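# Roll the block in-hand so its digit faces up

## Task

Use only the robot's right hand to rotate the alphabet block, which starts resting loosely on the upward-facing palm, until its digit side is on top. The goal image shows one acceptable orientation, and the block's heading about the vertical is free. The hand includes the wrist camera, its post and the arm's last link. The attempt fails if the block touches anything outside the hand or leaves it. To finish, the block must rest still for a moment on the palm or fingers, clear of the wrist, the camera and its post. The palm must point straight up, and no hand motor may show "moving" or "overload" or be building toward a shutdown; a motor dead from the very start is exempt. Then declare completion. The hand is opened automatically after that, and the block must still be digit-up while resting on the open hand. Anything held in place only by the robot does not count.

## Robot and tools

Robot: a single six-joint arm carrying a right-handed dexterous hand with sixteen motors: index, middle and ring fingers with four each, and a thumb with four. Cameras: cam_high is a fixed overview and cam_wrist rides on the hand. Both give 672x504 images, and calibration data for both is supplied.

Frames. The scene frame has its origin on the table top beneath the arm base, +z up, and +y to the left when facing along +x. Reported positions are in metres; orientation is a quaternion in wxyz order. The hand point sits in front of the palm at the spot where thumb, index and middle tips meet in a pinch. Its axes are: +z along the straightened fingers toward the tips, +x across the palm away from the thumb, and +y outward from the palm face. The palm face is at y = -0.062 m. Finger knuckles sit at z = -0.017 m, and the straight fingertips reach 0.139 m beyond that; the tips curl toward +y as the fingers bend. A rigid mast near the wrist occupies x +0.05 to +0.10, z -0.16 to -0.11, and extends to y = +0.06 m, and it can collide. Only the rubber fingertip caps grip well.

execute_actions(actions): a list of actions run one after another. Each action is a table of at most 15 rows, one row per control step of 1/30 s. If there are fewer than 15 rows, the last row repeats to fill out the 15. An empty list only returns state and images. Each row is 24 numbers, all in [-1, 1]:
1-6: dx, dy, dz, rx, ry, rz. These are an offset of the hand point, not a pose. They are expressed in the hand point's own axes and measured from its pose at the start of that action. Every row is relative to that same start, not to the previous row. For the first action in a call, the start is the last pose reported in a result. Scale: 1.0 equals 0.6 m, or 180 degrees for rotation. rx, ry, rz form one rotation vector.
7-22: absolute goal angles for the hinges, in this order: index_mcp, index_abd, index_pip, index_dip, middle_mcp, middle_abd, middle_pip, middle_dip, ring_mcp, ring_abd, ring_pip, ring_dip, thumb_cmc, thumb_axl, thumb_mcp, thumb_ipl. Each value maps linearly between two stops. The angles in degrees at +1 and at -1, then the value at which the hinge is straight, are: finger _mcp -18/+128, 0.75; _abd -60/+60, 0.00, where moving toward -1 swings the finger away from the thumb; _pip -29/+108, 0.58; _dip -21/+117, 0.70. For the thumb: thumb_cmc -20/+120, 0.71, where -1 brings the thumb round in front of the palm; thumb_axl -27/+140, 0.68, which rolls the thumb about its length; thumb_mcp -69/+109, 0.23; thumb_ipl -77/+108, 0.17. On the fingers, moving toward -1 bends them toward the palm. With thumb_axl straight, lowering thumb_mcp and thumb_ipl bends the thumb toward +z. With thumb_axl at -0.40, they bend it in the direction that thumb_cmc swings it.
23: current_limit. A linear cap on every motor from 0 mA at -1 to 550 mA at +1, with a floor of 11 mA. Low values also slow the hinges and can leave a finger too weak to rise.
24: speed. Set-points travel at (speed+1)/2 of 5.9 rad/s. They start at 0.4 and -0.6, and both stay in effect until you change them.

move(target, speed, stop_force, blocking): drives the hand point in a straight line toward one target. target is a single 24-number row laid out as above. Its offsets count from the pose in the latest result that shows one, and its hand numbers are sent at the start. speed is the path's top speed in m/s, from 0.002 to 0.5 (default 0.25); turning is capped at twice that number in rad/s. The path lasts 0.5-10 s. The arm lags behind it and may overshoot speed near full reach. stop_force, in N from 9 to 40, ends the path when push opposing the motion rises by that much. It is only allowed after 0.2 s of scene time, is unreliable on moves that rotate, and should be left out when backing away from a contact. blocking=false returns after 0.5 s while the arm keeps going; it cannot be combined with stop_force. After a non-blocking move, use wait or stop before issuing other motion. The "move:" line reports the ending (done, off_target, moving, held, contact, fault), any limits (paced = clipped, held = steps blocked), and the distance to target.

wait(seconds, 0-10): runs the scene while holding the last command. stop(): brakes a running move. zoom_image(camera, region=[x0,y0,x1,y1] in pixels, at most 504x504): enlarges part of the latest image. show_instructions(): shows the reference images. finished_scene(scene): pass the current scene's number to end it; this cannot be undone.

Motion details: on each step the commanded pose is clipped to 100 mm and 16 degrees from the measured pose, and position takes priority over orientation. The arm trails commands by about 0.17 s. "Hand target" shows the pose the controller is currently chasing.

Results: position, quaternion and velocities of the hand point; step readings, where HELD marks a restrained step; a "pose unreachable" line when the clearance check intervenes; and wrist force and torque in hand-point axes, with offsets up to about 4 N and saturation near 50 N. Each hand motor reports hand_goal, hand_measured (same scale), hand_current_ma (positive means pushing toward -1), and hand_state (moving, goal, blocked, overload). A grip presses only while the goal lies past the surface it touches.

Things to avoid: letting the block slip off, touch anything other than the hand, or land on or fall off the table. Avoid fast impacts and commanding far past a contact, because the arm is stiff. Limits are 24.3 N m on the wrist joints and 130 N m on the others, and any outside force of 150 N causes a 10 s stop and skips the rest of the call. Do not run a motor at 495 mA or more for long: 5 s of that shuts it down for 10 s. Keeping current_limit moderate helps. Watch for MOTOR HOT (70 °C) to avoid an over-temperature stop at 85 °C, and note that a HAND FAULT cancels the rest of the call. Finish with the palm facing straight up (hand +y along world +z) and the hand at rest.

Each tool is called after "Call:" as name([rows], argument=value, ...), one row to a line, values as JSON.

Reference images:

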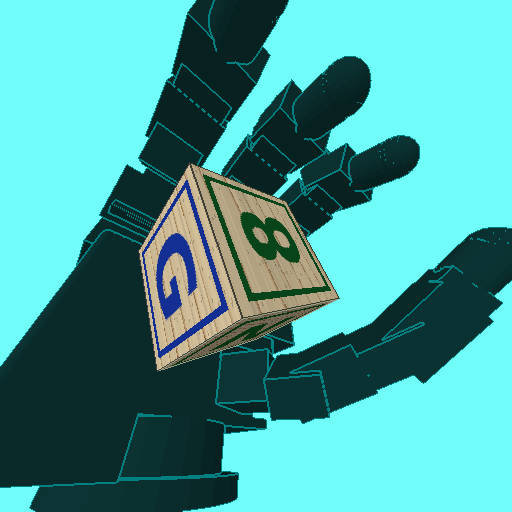

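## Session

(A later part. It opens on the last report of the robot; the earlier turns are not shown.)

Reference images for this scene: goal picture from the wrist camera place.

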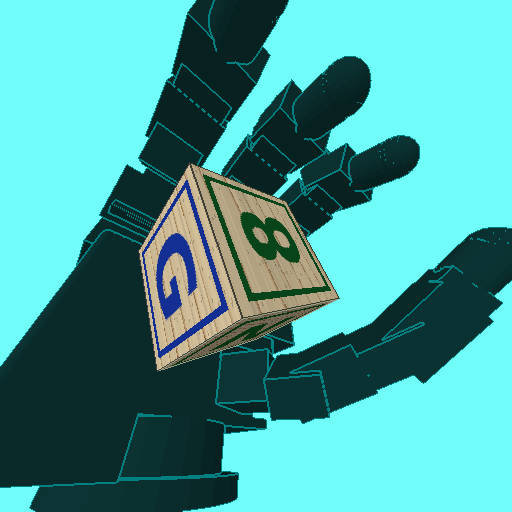

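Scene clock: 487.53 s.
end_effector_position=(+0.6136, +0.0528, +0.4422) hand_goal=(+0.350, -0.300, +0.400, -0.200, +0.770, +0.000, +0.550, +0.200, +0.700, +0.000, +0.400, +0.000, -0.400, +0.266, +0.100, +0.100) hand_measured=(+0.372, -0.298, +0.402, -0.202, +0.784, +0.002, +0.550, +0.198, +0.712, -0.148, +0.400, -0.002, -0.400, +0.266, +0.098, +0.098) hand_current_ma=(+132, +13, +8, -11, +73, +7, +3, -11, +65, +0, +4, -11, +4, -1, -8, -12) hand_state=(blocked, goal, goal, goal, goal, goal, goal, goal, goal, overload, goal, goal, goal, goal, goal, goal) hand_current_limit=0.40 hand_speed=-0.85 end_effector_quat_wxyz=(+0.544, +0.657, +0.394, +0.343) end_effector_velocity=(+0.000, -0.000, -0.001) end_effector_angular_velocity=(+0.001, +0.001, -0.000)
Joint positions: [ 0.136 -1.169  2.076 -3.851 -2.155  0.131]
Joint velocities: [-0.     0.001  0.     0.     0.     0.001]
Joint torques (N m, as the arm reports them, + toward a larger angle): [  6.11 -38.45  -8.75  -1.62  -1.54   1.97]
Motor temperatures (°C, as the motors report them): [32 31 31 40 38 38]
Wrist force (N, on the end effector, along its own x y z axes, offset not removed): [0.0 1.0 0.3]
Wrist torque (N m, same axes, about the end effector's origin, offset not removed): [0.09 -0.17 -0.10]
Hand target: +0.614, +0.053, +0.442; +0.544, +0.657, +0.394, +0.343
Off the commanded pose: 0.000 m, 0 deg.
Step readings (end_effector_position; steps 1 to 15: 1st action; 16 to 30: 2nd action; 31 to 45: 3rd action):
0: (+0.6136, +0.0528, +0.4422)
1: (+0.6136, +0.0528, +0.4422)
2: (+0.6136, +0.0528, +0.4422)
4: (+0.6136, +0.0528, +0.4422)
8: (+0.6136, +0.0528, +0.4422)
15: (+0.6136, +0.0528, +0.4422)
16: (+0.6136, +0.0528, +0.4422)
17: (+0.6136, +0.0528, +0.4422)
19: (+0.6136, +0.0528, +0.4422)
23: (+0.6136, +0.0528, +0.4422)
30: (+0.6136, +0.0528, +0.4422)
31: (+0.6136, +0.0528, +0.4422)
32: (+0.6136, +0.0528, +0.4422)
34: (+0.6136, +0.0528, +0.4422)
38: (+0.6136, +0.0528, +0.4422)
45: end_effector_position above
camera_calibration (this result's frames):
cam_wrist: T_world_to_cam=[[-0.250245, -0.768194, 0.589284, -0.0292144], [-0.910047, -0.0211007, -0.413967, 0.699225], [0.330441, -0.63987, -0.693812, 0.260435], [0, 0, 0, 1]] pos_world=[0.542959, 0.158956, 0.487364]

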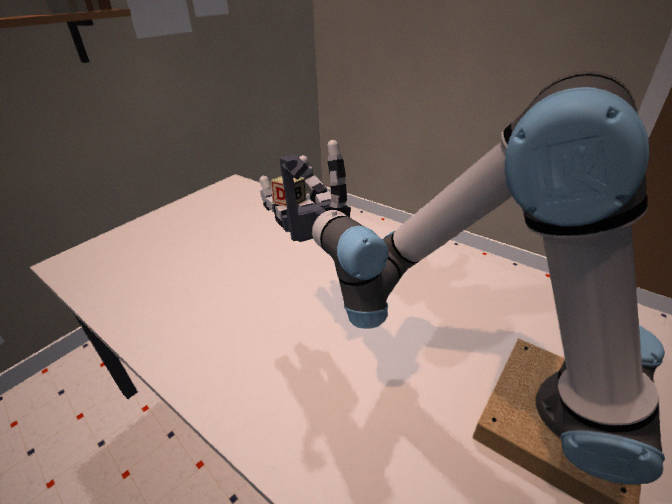

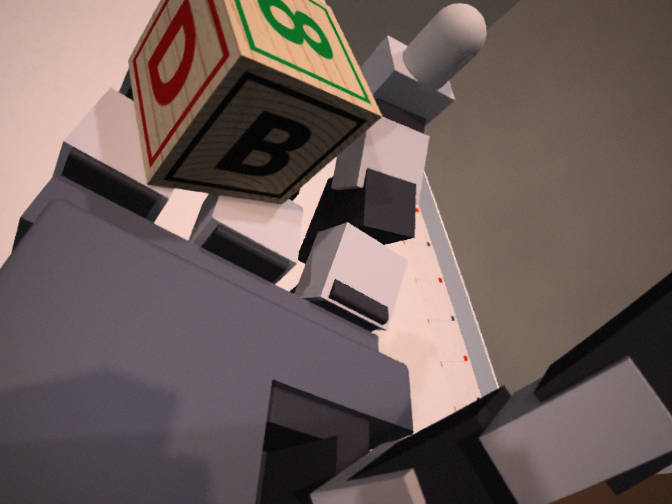

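Call:
move(target=[0,0,0,-0.0557,0,-0.007,0.6,0,0.4,0.2,0.77,0,0.55,0.3,0.76,0,0.5,0.3,-0.4,0.266,0.1,0.1,0.4,-0.7], speed=0.06)

Call:
execute_actions([
  [[0,0,0,0,0,0,0.75,0,0.56,0.6,0.77,0,0.57,0.6,0.76,0,0.57,0.6,-0.4,0.266,0.1,0.1,0.4,-0.7]],
  [[0,0,0,0,0,0,0.75,0,0.56,0.6,0.77,0,0.57,0.6,0.76,0,0.57,0.6,-0.4,0.266,0.1,0.1,0.4,-0.7]],
  [[0,0,0,0,0,0,0.75,0,0.56,0.6,0.77,0,0.57,0.6,0.76,0,0.57,0.6,-0.4,0.266,0.1,0.1,0.4,-0.7]],
])

Call:
zoom_image(camera="cam_high", region=[240, 120, 380, 250])

Scene clock: 501.37 s.
end_effector_position=(+0.6136, +0.0528, +0.4421) hand_goal=(+0.600, +0.000, +0.400, +0.200, +0.770, +0.000, +0.550, +0.300, +0.760, +0.000, +0.500, +0.300, -0.400, +0.266, +0.100, +0.100) hand_measured=(+0.608, -0.004, +0.402, +0.198, +0.784, +0.002, +0.550, +0.298, +0.772, -0.148, +0.500, +0.298, -0.400, +0.266, +0.098, +0.098) hand_current_ma=(+51, -15, +8, -12, +73, +7, +3, -11, +63, +0, +2, -11, +4, -1, -8, -12) hand_state=(goal, goal, goal, goal, goal, goal, goal, goal, goal, overload, goal, goal, goal, goal, goal, goal) hand_current_limit=0.40 hand_speed=-0.70 end_effector_quat_wxyz=(+0.603, +0.603, +0.369, +0.370) end_effector_velocity=(-0.000, +0.000, +0.001) end_effector_angular_velocity=(-0.006, -0.009, +0.002)
Joint positions: [ 0.118 -1.034  2.016 -4.136 -2.148 -0.007]
Joint velocities: [-0.002  0.006 -0.004 -0.014  0.003 -0.008]
Joint torques (N m, as the arm reports them, + toward a larger angle): [ -7.44 -25.88 -23.98  -3.36   1.38  -2.39]
Motor temperatures (°C, as the motors report them): [32 31 31 40 38 38]
Wrist force (N, on the end effector, along its own x y z axes, offset not removed): [-2.1 1.1 0.0]
Wrist torque (N m, same axes, about the end effector's origin, offset not removed): [0.20 0.24 -0.42]
Hand target: +0.614, +0.053, +0.442; +0.603, +0.602, +0.369, +0.370
Off the commanded pose: 0.000 m, 0 deg.
move: done
camera_calibration (this result's frames):
cam_wrist: T_world_to_cam=[[-0.338431, -0.708648, 0.619098, 0.00861147], [-0.840781, -0.067715, -0.537123, 0.713557], [0.422554, -0.702305, -0.572901, 0.153688], [0, 0, 0, 1]] pos_world=[0.537918, 0.162357, 0.465985]

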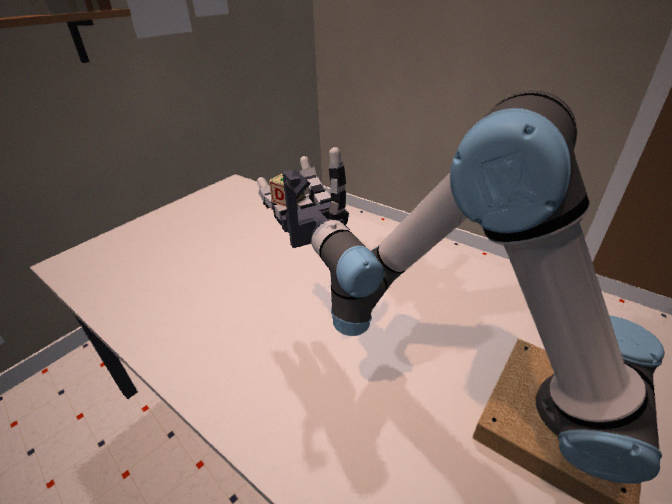

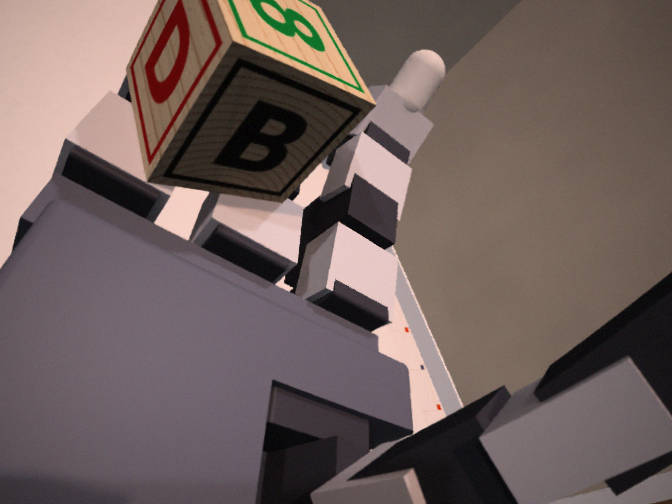

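Scene clock: 502.87 s.
end_effector_position=(+0.6136, +0.0528, +0.4421) hand_goal=(+0.750, +0.000, +0.560, +0.600, +0.770, +0.000, +0.570, +0.600, +0.760, +0.000, +0.570, +0.600, -0.400, +0.266, +0.100, +0.100) hand_measured=(+0.758, -0.004, +0.560, +0.598, +0.784, +0.002, +0.570, +0.598, +0.772, -0.148, +0.570, +0.598, -0.400, +0.266, +0.098, +0.098) hand_current_ma=(+53, -15, +3, -11, +73, +7, +3, -11, +63, +0, +3, -11, +4, -1, -8, -12) hand_state=(goal, goal, goal, goal, goal, goal, goal, goal, goal, overload, goal, goal, goal, goal, goal, goal) hand_current_limit=0.40 hand_speed=-0.70 end_effector_quat_wxyz=(+0.603, +0.603, +0.369, +0.370) end_effector_velocity=(-0.000, -0.001, +0.000) end_effector_angular_velocity=(+0.002, -0.001, -0.001)
Joint positions: [ 0.118 -1.034  2.016 -4.136 -2.148 -0.007]
Joint velocities: [-0.    -0.001  0.     0.    -0.001  0.002]
Joint torques (N m, as the arm reports them, + toward a larger angle): [ -1.55 -40.65  -7.03  -0.84  -0.35   1.86]
Motor temperatures (°C, as the motors report them): [32 31 31 40 38 38]
Wrist force (N, on the end effector, along its own x y z axes, offset not removed): [1.1 0.2 1.0]
Wrist torque (N m, same axes, about the end effector's origin, offset not removed): [-0.03 -0.32 0.02]
Hand target: +0.614, +0.053, +0.442; +0.603, +0.603, +0.369, +0.370
Off the commanded pose: 0.000 m, 0 deg.
Step readings (end_effector_position; steps 1 to 15: 1st action; 16 to 30: 2nd action; 31 to 45: 3rd action):
0: (+0.6136, +0.0528, +0.4421)
1: (+0.6136, +0.0528, +0.4421)
2: (+0.6136, +0.0528, +0.4421)
4: (+0.6136, +0.0528, +0.4421)
8: (+0.6137, +0.0528, +0.4420)
15: (+0.6136, +0.0528, +0.4421)
16: (+0.6136, +0.0528, +0.4421)
17: (+0.6136, +0.0528, +0.4421)
19: (+0.6136, +0.0528, +0.4421)
23: (+0.6136, +0.0528, +0.4421)
30: (+0.6136, +0.0528, +0.4421)
31: (+0.6136, +0.0528, +0.4421)
32: (+0.6136, +0.0528, +0.4421)
34: (+0.6136, +0.0528, +0.4421)
38: (+0.6136, +0.0528, +0.4421)
45: end_effector_position above
camera_calibration (this result's frames):
cam_wrist: T_world_to_cam=[[-0.338452, -0.708652, 0.619082, 0.00863783], [-0.840757, -0.0677215, -0.537161, 0.713592], [0.422585, -0.702301, -0.572883, 0.153637], [0, 0, 0, 1]] pos_world=[0.537956, 0.162346, 0.465983]

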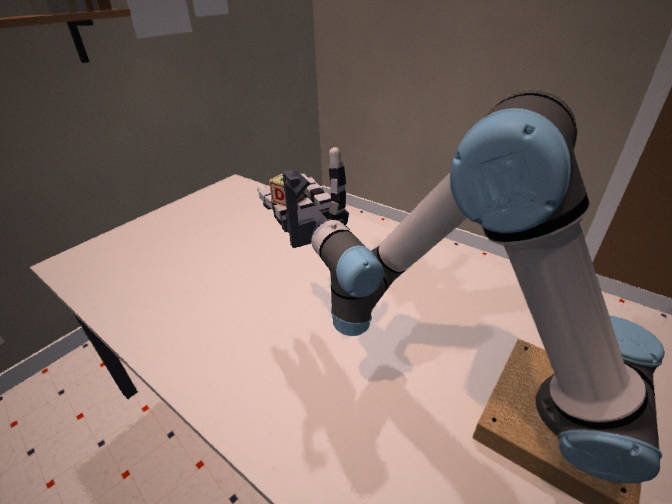

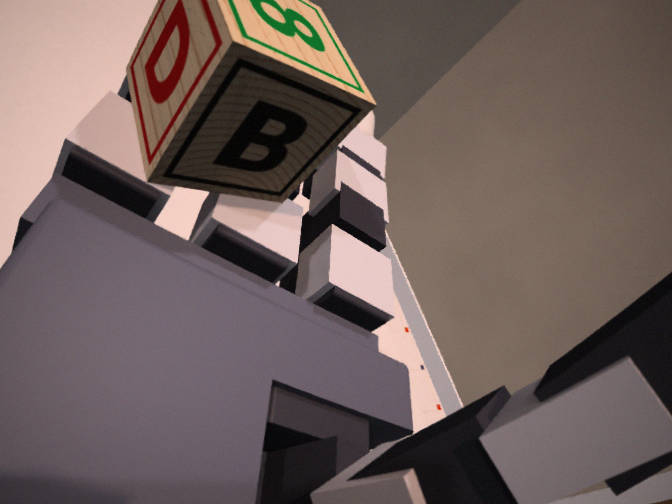

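Region (240, 120, 380, 250) of cam_high's 672x504 image, scaled by 3.600, with more detail than that image has; it fills the top 468 rows of this view, and the rest is white.

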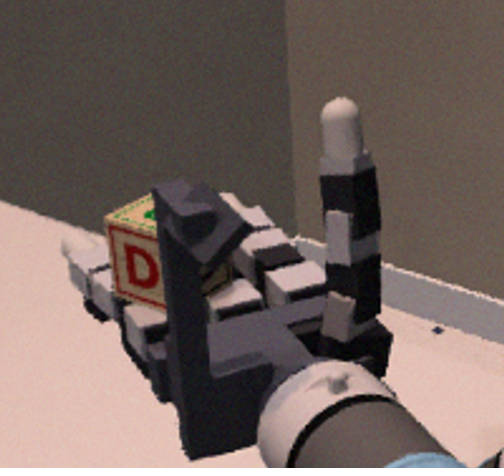

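Call:
finished_scene(scene=1)

The scene is finished: the task was done.


## Next scene

The same job, from a new start.

Call:
execute_actions(actions=[])

Call:
show_instructions()

Scene clock: 0.00 s.
end_effector_position=(+0.6149, +0.0732, +0.4571) hand_goal=(+0.046, +0.000, -0.008, +0.280, +0.046, +0.000, -0.008, +0.280, +0.046, +0.000, -0.008, +0.280, -0.104, +0.266, +0.032, -0.018) hand_measured=(+0.060, +0.000, -0.006, +0.282, +0.062, +0.000, -0.006, +0.282, +0.060, +0.000, -0.006, +0.282, -0.092, +0.270, +0.034, -0.016) hand_current_ma=(+80, +0, +13, +12, +85, +0, +13, +12, +80, +0, +13, +12, +64, +25, +11, +11) hand_state=(goal, goal, goal, goal, goal, goal, goal, goal, goal, overload, goal, goal, goal, goal, goal, goal) hand_current_limit=0.40 hand_speed=-0.60 end_effector_quat_wxyz=(+0.497, +0.460, +0.528, +0.512) end_effector_velocity=(-0.000, -0.001, +0.001) end_effector_angular_velocity=(+0.001, -0.001, -0.003)
Joint positions: [-0.146 -1.151  2.195 -4.213 -1.331 -0.054]
Joint velocities: [-0.002 -0.001  0.    -0.    -0.001  0.001]
Joint torques (N m, as the arm reports them, + toward a larger angle): no reading
Motor temperatures (°C, as the motors report them): [32 31 31 40 38 38]
Wrist force (N, on the end effector, along its own x y z axes, offset not removed): no reading
Wrist torque (N m, same axes, about the end effector's origin, offset not removed): no reading
Hand target: +0.615, +0.073, +0.457; +0.497, +0.460, +0.528, +0.512
camera_calibration (this result's frames):
cam_wrist: T_world_to_cam=[[0.069409, -0.746801, 0.661416, -0.253196], [-0.667748, -0.527358, -0.525363, 0.645985], [0.741144, -0.405195, -0.535278, -0.058812], [0, 0, 0, 1]] pos_world=[0.492518, 0.127748, 0.475363]

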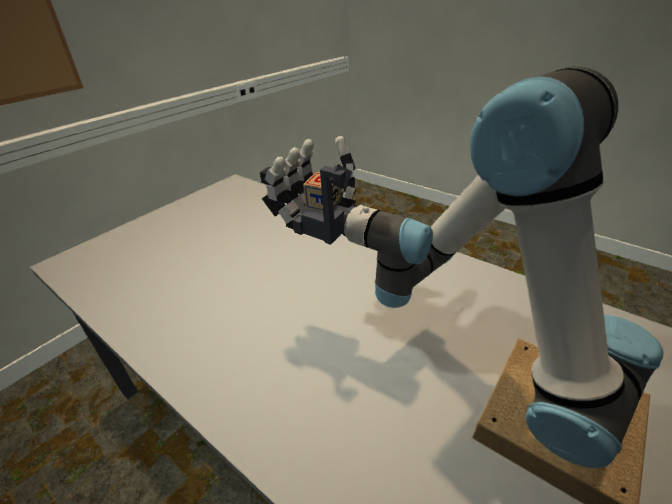

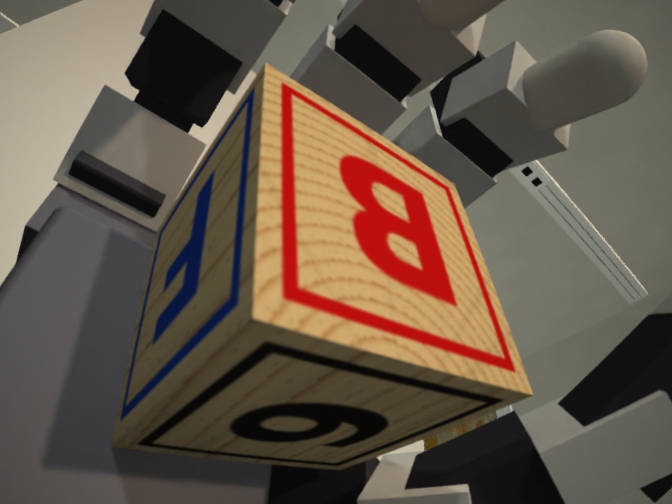

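Reference images for this scene: goal picture from the wrist camera place.

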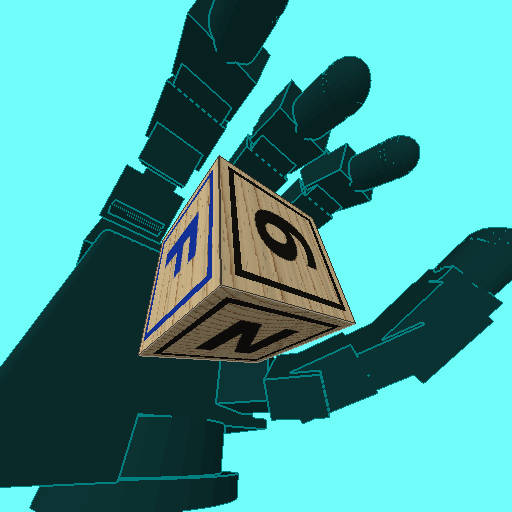

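Call:
move(target=[0,0,0,0.11,0,0,0.74,0,0.1,-0.2,0.74,0,0.1,-0.2,0.74,0,0.1,-0.2,-0.3,0.266,0.1,0.1,0.4,-0.3], speed=0.1)

Call:
move(target=[0,0,0,0.05,0,0,0.74,0,0.1,-0.2,0.74,0,0.1,-0.2,0.74,0,0.1,-0.2,-0.3,0.266,0.1,0.1,0.4,-0.3], speed=0.05)

Scene clock: 13.47 s.
end_effector_position=(+0.6149, +0.0732, +0.4572) hand_goal=(+0.740, +0.000, +0.100, -0.200, +0.740, +0.000, +0.100, -0.200, +0.740, +0.000, +0.100, -0.200, -0.300, +0.266, +0.100, +0.100) hand_measured=(+0.748, +0.000, +0.100, -0.198, +0.750, +0.000, +0.100, -0.198, +0.748, +0.000, +0.100, -0.198, -0.292, +0.268, +0.098, +0.098) hand_current_ma=(+48, +0, +0, +14, +52, +0, +0, +14, +48, +0, +0, +14, +41, +18, -13, -18) hand_state=(goal, goal, goal, goal, goal, goal, goal, goal, goal, overload, goal, goal, goal, goal, goal, goal) hand_current_limit=0.40 hand_speed=-0.30 end_effector_quat_wxyz=(+0.411, +0.539, +0.608, +0.414) end_effector_velocity=(+0.000, +0.001, +0.001) end_effector_angular_velocity=(-0.000, +0.010, +0.002)
Joint positions: [-0.144 -1.454  2.271 -3.633 -1.365 -0.133]
Joint velocities: [ 0.001 -0.009 -0.002  0.021  0.    -0.002]
Joint torques (N m, as the arm reports them, + toward a larger angle): [ 11.34 -28.1  -29.58  -1.16  -1.44  -2.43]
Motor temperatures (°C, as the motors report them): [32 31 31 40 38 38]
Wrist force (N, on the end effector, along its own x y z axes, offset not removed): [-1.1 1.3 0.7]
Wrist torque (N m, same axes, about the end effector's origin, offset not removed): [0.17 0.03 -0.22]
Hand target: +0.615, +0.073, +0.457; +0.411, +0.539, +0.608, +0.414
Off the commanded pose: 0.000 m, 0 deg.
move: done
camera_calibration (this result's frames):
cam_wrist: T_world_to_cam=[[0.278024, -0.731514, 0.622567, -0.364897], [-0.812563, -0.524757, -0.253717, 0.61069], [0.512294, -0.435335, -0.740296, 0.17791], [0, 0, 0, 1]] pos_world=[0.506532, 0.130987, 0.513821]

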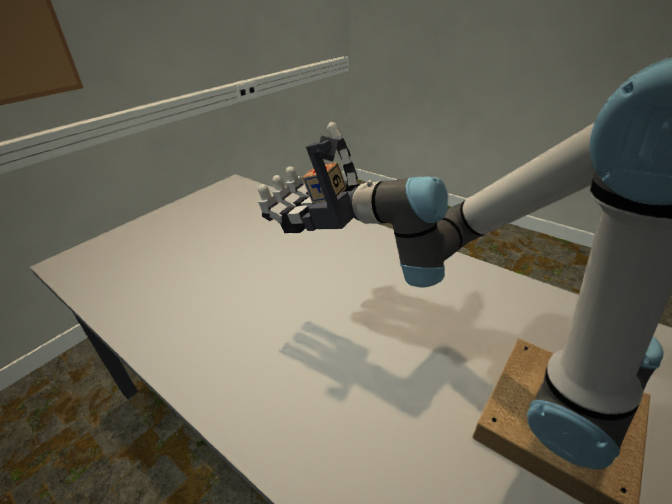

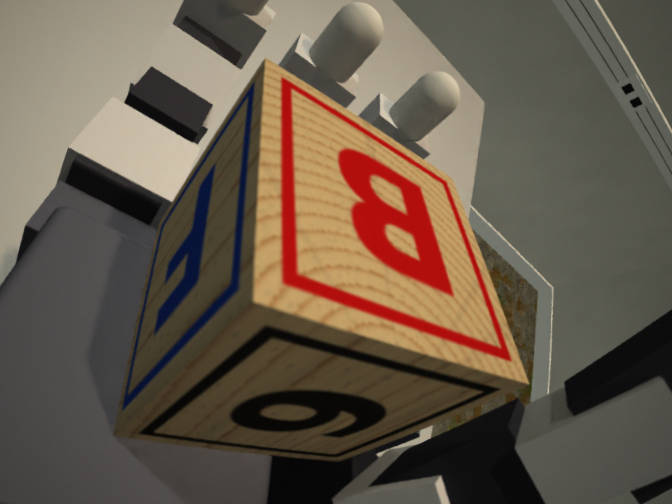

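Scene clock: 15.30 s.
end_effector_position=(+0.6149, +0.0732, +0.4573) hand_goal=(+0.740, +0.000, +0.100, -0.200, +0.740, +0.000, +0.100, -0.200, +0.740, +0.000, +0.100, -0.200, -0.300, +0.266, +0.100, +0.100) hand_measured=(+0.748, +0.000, +0.100, -0.198, +0.756, +0.000, +0.102, -0.198, +0.748, +0.000, +0.100, -0.198, -0.292, +0.268, +0.098, +0.098) hand_current_ma=(+51, +0, +2, +14, +88, -1, +11, +14, +51, +0, +2, +14, +40, +18, -13, -18) hand_state=(goal, goal, goal, goal, goal, goal, goal, goal, goal, overload, goal, goal, goal, goal, goal, goal) hand_current_limit=0.40 hand_speed=-0.30 end_effector_quat_wxyz=(+0.368, +0.569, +0.638, +0.365) end_effector_velocity=(+0.001, -0.001, -0.001) end_effector_angular_velocity=(-0.001, +0.012, -0.002)
Joint positions: [-0.137 -1.573  2.246 -3.333 -1.395 -0.16 ]
Joint velocities: [-0.001 -0.006 -0.003  0.022 -0.002 -0.002]
Joint torques (N m, as the arm reports them, + toward a larger angle): [ 11.36 -25.35 -32.46  -1.66  -1.22  -2.59]
Motor temperatures (°C, as the motors report them): [32 31 31 40 38 38]
Wrist force (N, on the end effector, along its own x y z axes, offset not removed): [-1.0 1.6 -0.1]
Wrist torque (N m, same axes, about the end effector's origin, offset not removed): [0.32 -0.06 -0.18]
Hand target: +0.615, +0.073, +0.457; +0.368, +0.569, +0.639, +0.365
Off the commanded pose: 0.000 m, 0 deg.
move: done
camera_calibration (this result's frames):
cam_wrist: T_world_to_cam=[[0.365615, -0.726405, 0.581946, -0.400585], [-0.845871, -0.520195, -0.117896, 0.568734], [0.388366, -0.449147, -0.804636, 0.284601], [0, 0, 0, 1]] pos_world=[0.517006, 0.132694, 0.52917]

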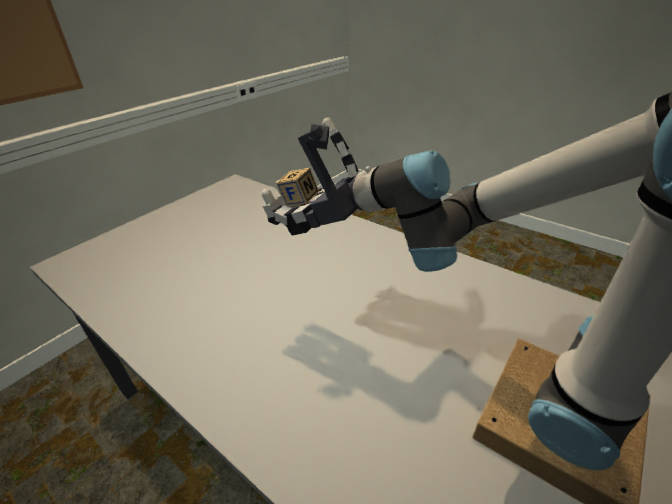

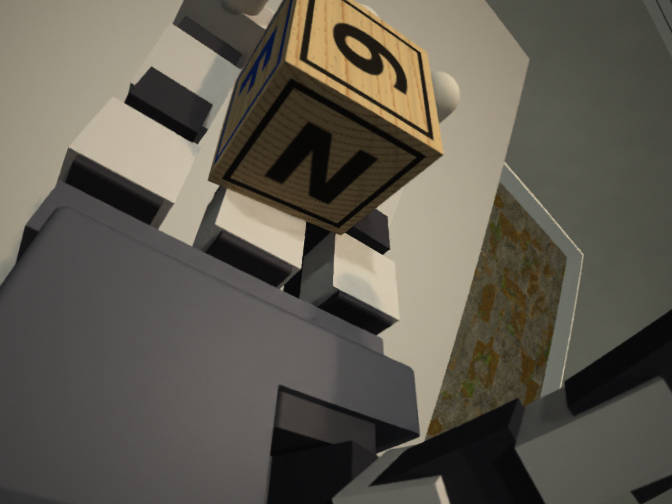

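Call:
move(target=[0,0,0,-0.153,0,0.018,0.75,0,0.56,0.3,0.75,0,0.56,0.3,0.75,0,0.56,0.3,-0.3,0.266,0.1,0.1,0.4,-0.89], speed=0.12)

Call:
execute_actions([
  [[0,0,0,0,0,0,0.75,0,0.56,0.55,0.75,0,0.56,0.55,0.75,0,0.56,0.55,-0.3,0.266,0.1,0.1,0.4,-0.7]],
  [[0,0,0,0,0,0,0.75,0,0.56,0.55,0.75,0,0.56,0.55,0.75,0,0.56,0.55,-0.3,0.266,0.1,0.1,0.4,-0.7]],
])

Call:
zoom_image(camera="cam_high", region=[240, 110, 380, 240])

Scene clock: 31.73 s.
end_effector_position=(+0.6149, +0.0732, +0.4571) hand_goal=(+0.750, +0.000, +0.560, +0.300, +0.750, +0.000, +0.560, +0.300, +0.750, +0.000, +0.560, +0.300, -0.300, +0.266, +0.100, +0.100) hand_measured=(+0.758, +0.000, +0.560, +0.298, +0.766, +0.000, +0.562, +0.298, +0.760, +0.000, +0.560, +0.298, -0.292, +0.268, +0.098, +0.098) hand_current_ma=(+51, +0, +3, -11, +83, -1, +7, -11, +52, +0, +3, -11, +40, +18, -13, -17) hand_state=(goal, goal, goal, goal, goal, goal, goal, goal, goal, overload, goal, goal, goal, goal, goal, goal) hand_current_limit=0.40 hand_speed=-0.89 end_effector_quat_wxyz=(+0.482, +0.483, +0.517, +0.517) end_effector_velocity=(+0.000, +0.000, +0.001) end_effector_angular_velocity=(+0.001, -0.013, -0.000)
Joint positions: [-0.126 -1.169  2.201 -4.179 -1.365 -0.005]
Joint velocities: [ 0.001  0.009 -0.006 -0.016 -0.001  0.002]
Joint torques (N m, as the arm reports them, + toward a larger angle): [ 11.03 -21.87 -23.13  -3.73  -1.49   2.06]
Motor temperatures (°C, as the motors report them): [32 31 31 40 38 38]
Wrist force (N, on the end effector, along its own x y z axes, offset not removed): [0.3 0.8 0.0]
Wrist torque (N m, same axes, about the end effector's origin, offset not removed): [0.19 -0.04 -0.14]
Hand target: +0.615, +0.073, +0.457; +0.482, +0.483, +0.517, +0.517
Off the commanded pose: 0.000 m, 0 deg.
move: done
camera_calibration (this result's frames):
cam_wrist: T_world_to_cam=[[0.0745795, -0.781466, 0.619474, -0.234609], [-0.687896, -0.490058, -0.53539, 0.66016], [0.721968, -0.386205, -0.574116, -0.0306339], [0, 0, 0, 1]] pos_world=[0.493735, 0.128346, 0.48119]

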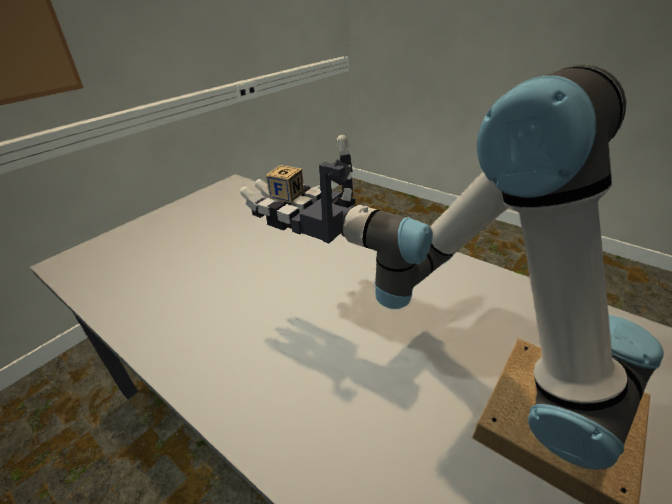

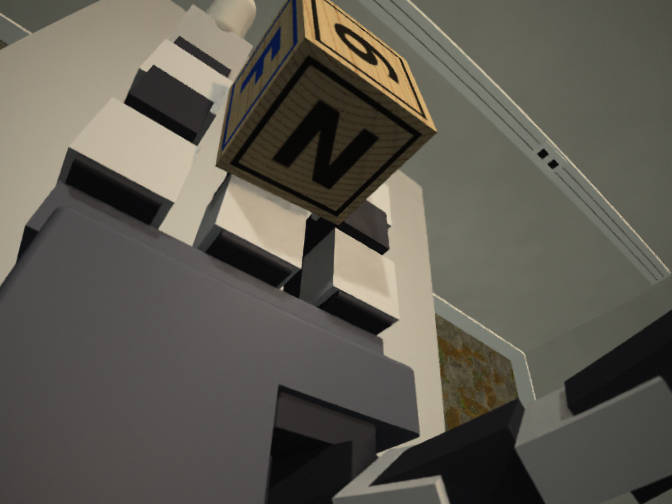

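Scene clock: 32.73 s.
end_effector_position=(+0.6149, +0.0732, +0.4571) hand_goal=(+0.750, +0.000, +0.560, +0.550, +0.750, +0.000, +0.560, +0.550, +0.750, +0.000, +0.560, +0.550, -0.300, +0.266, +0.100, +0.100) hand_measured=(+0.758, +0.000, +0.560, +0.548, +0.766, +0.000, +0.562, +0.548, +0.760, +0.000, +0.560, +0.548, -0.292, +0.268, +0.098, +0.098) hand_current_ma=(+52, +0, +3, -11, +83, -1, +7, -11, +53, +0, +3, -11, +40, +18, -13, -17) hand_state=(goal, goal, goal, goal, goal, goal, goal, goal, goal, overload, goal, goal, goal, goal, goal, goal) hand_current_limit=0.40 hand_speed=-0.70 end_effector_quat_wxyz=(+0.482, +0.483, +0.517, +0.517) end_effector_velocity=(-0.001, +0.002, +0.001) end_effector_angular_velocity=(-0.001, -0.002, +0.003)
Joint positions: [-0.126 -1.169  2.2   -4.179 -1.365 -0.005]
Joint velocities: [ 0.003 -0.002  0.    -0.     0.001 -0.001]
Joint torques (N m, as the arm reports them, + toward a larger angle): [  6.   -35.62  -8.15  -0.86  -0.18  -0.88]
Motor temperatures (°C, as the motors report them): [32 31 31 40 38 38]
Wrist force (N, on the end effector, along its own x y z axes, offset not removed): [-0.6 0.9 1.1]
Wrist torque (N m, same axes, about the end effector's origin, offset not removed): [0.16 -0.16 -0.22]
Hand target: +0.615, +0.073, +0.457; +0.482, +0.483, +0.517, +0.517
Off the commanded pose: 0.000 m, 0 deg.
Step readings (end_effector_position; steps 1 to 15: 1st action; 16 to 30: 2nd action):
0: (+0.6149, +0.0732, +0.4571)
1: (+0.6149, +0.0732, +0.4571)
2: (+0.6149, +0.0732, +0.4571)
4: (+0.6149, +0.0732, +0.4571)
8: (+0.6149, +0.0732, +0.4570)
15: (+0.6149, +0.0732, +0.4571)
16: (+0.6149, +0.0732, +0.4571)
17: (+0.6149, +0.0732, +0.4571)
19: (+0.6149, +0.0732, +0.4571)
23: (+0.6149, +0.0732, +0.4571)
30: end_effector_position above
camera_calibration (this result's frames):
cam_wrist: T_world_to_cam=[[0.0745343, -0.781488, 0.619452, -0.234582], [-0.687868, -0.490033, -0.535449, 0.660193], [0.721999, -0.386192, -0.574085, -0.0306698], [0, 0, 0, 1]] pos_world=[0.493753, 0.128349, 0.481205]

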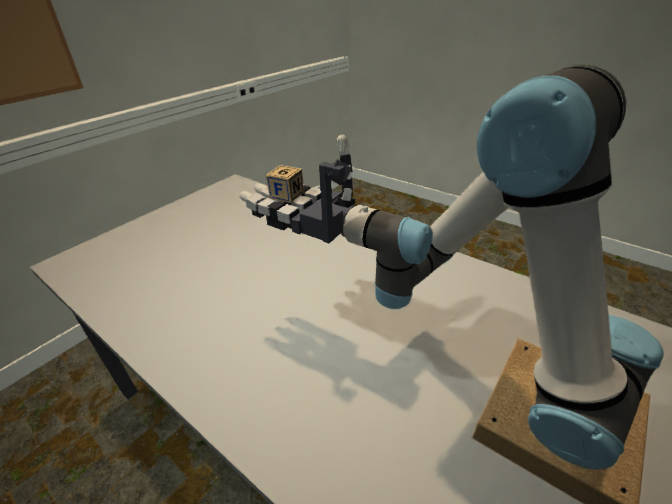

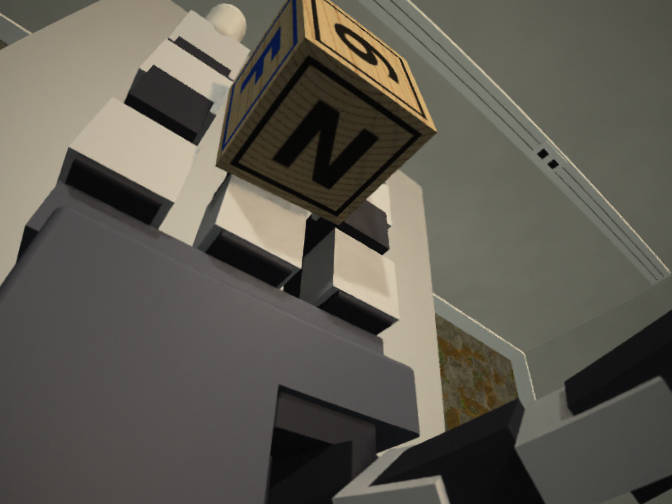

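Region (240, 110, 380, 240) of cam_high's 672x504 image, scaled by 3.600, with more detail than that image has; it fills the top 468 rows of this view, and the rest is white.

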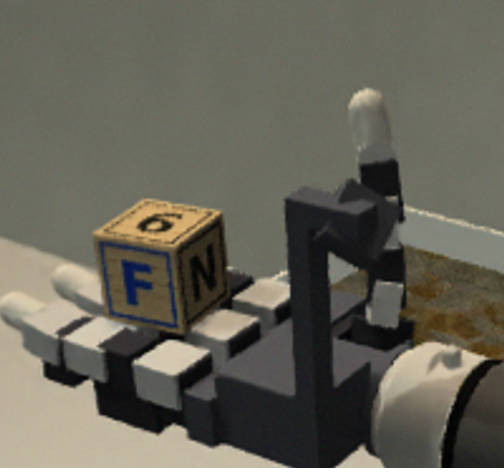

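Call:
finished_scene(scene=2)

The scene is finished: the task was done.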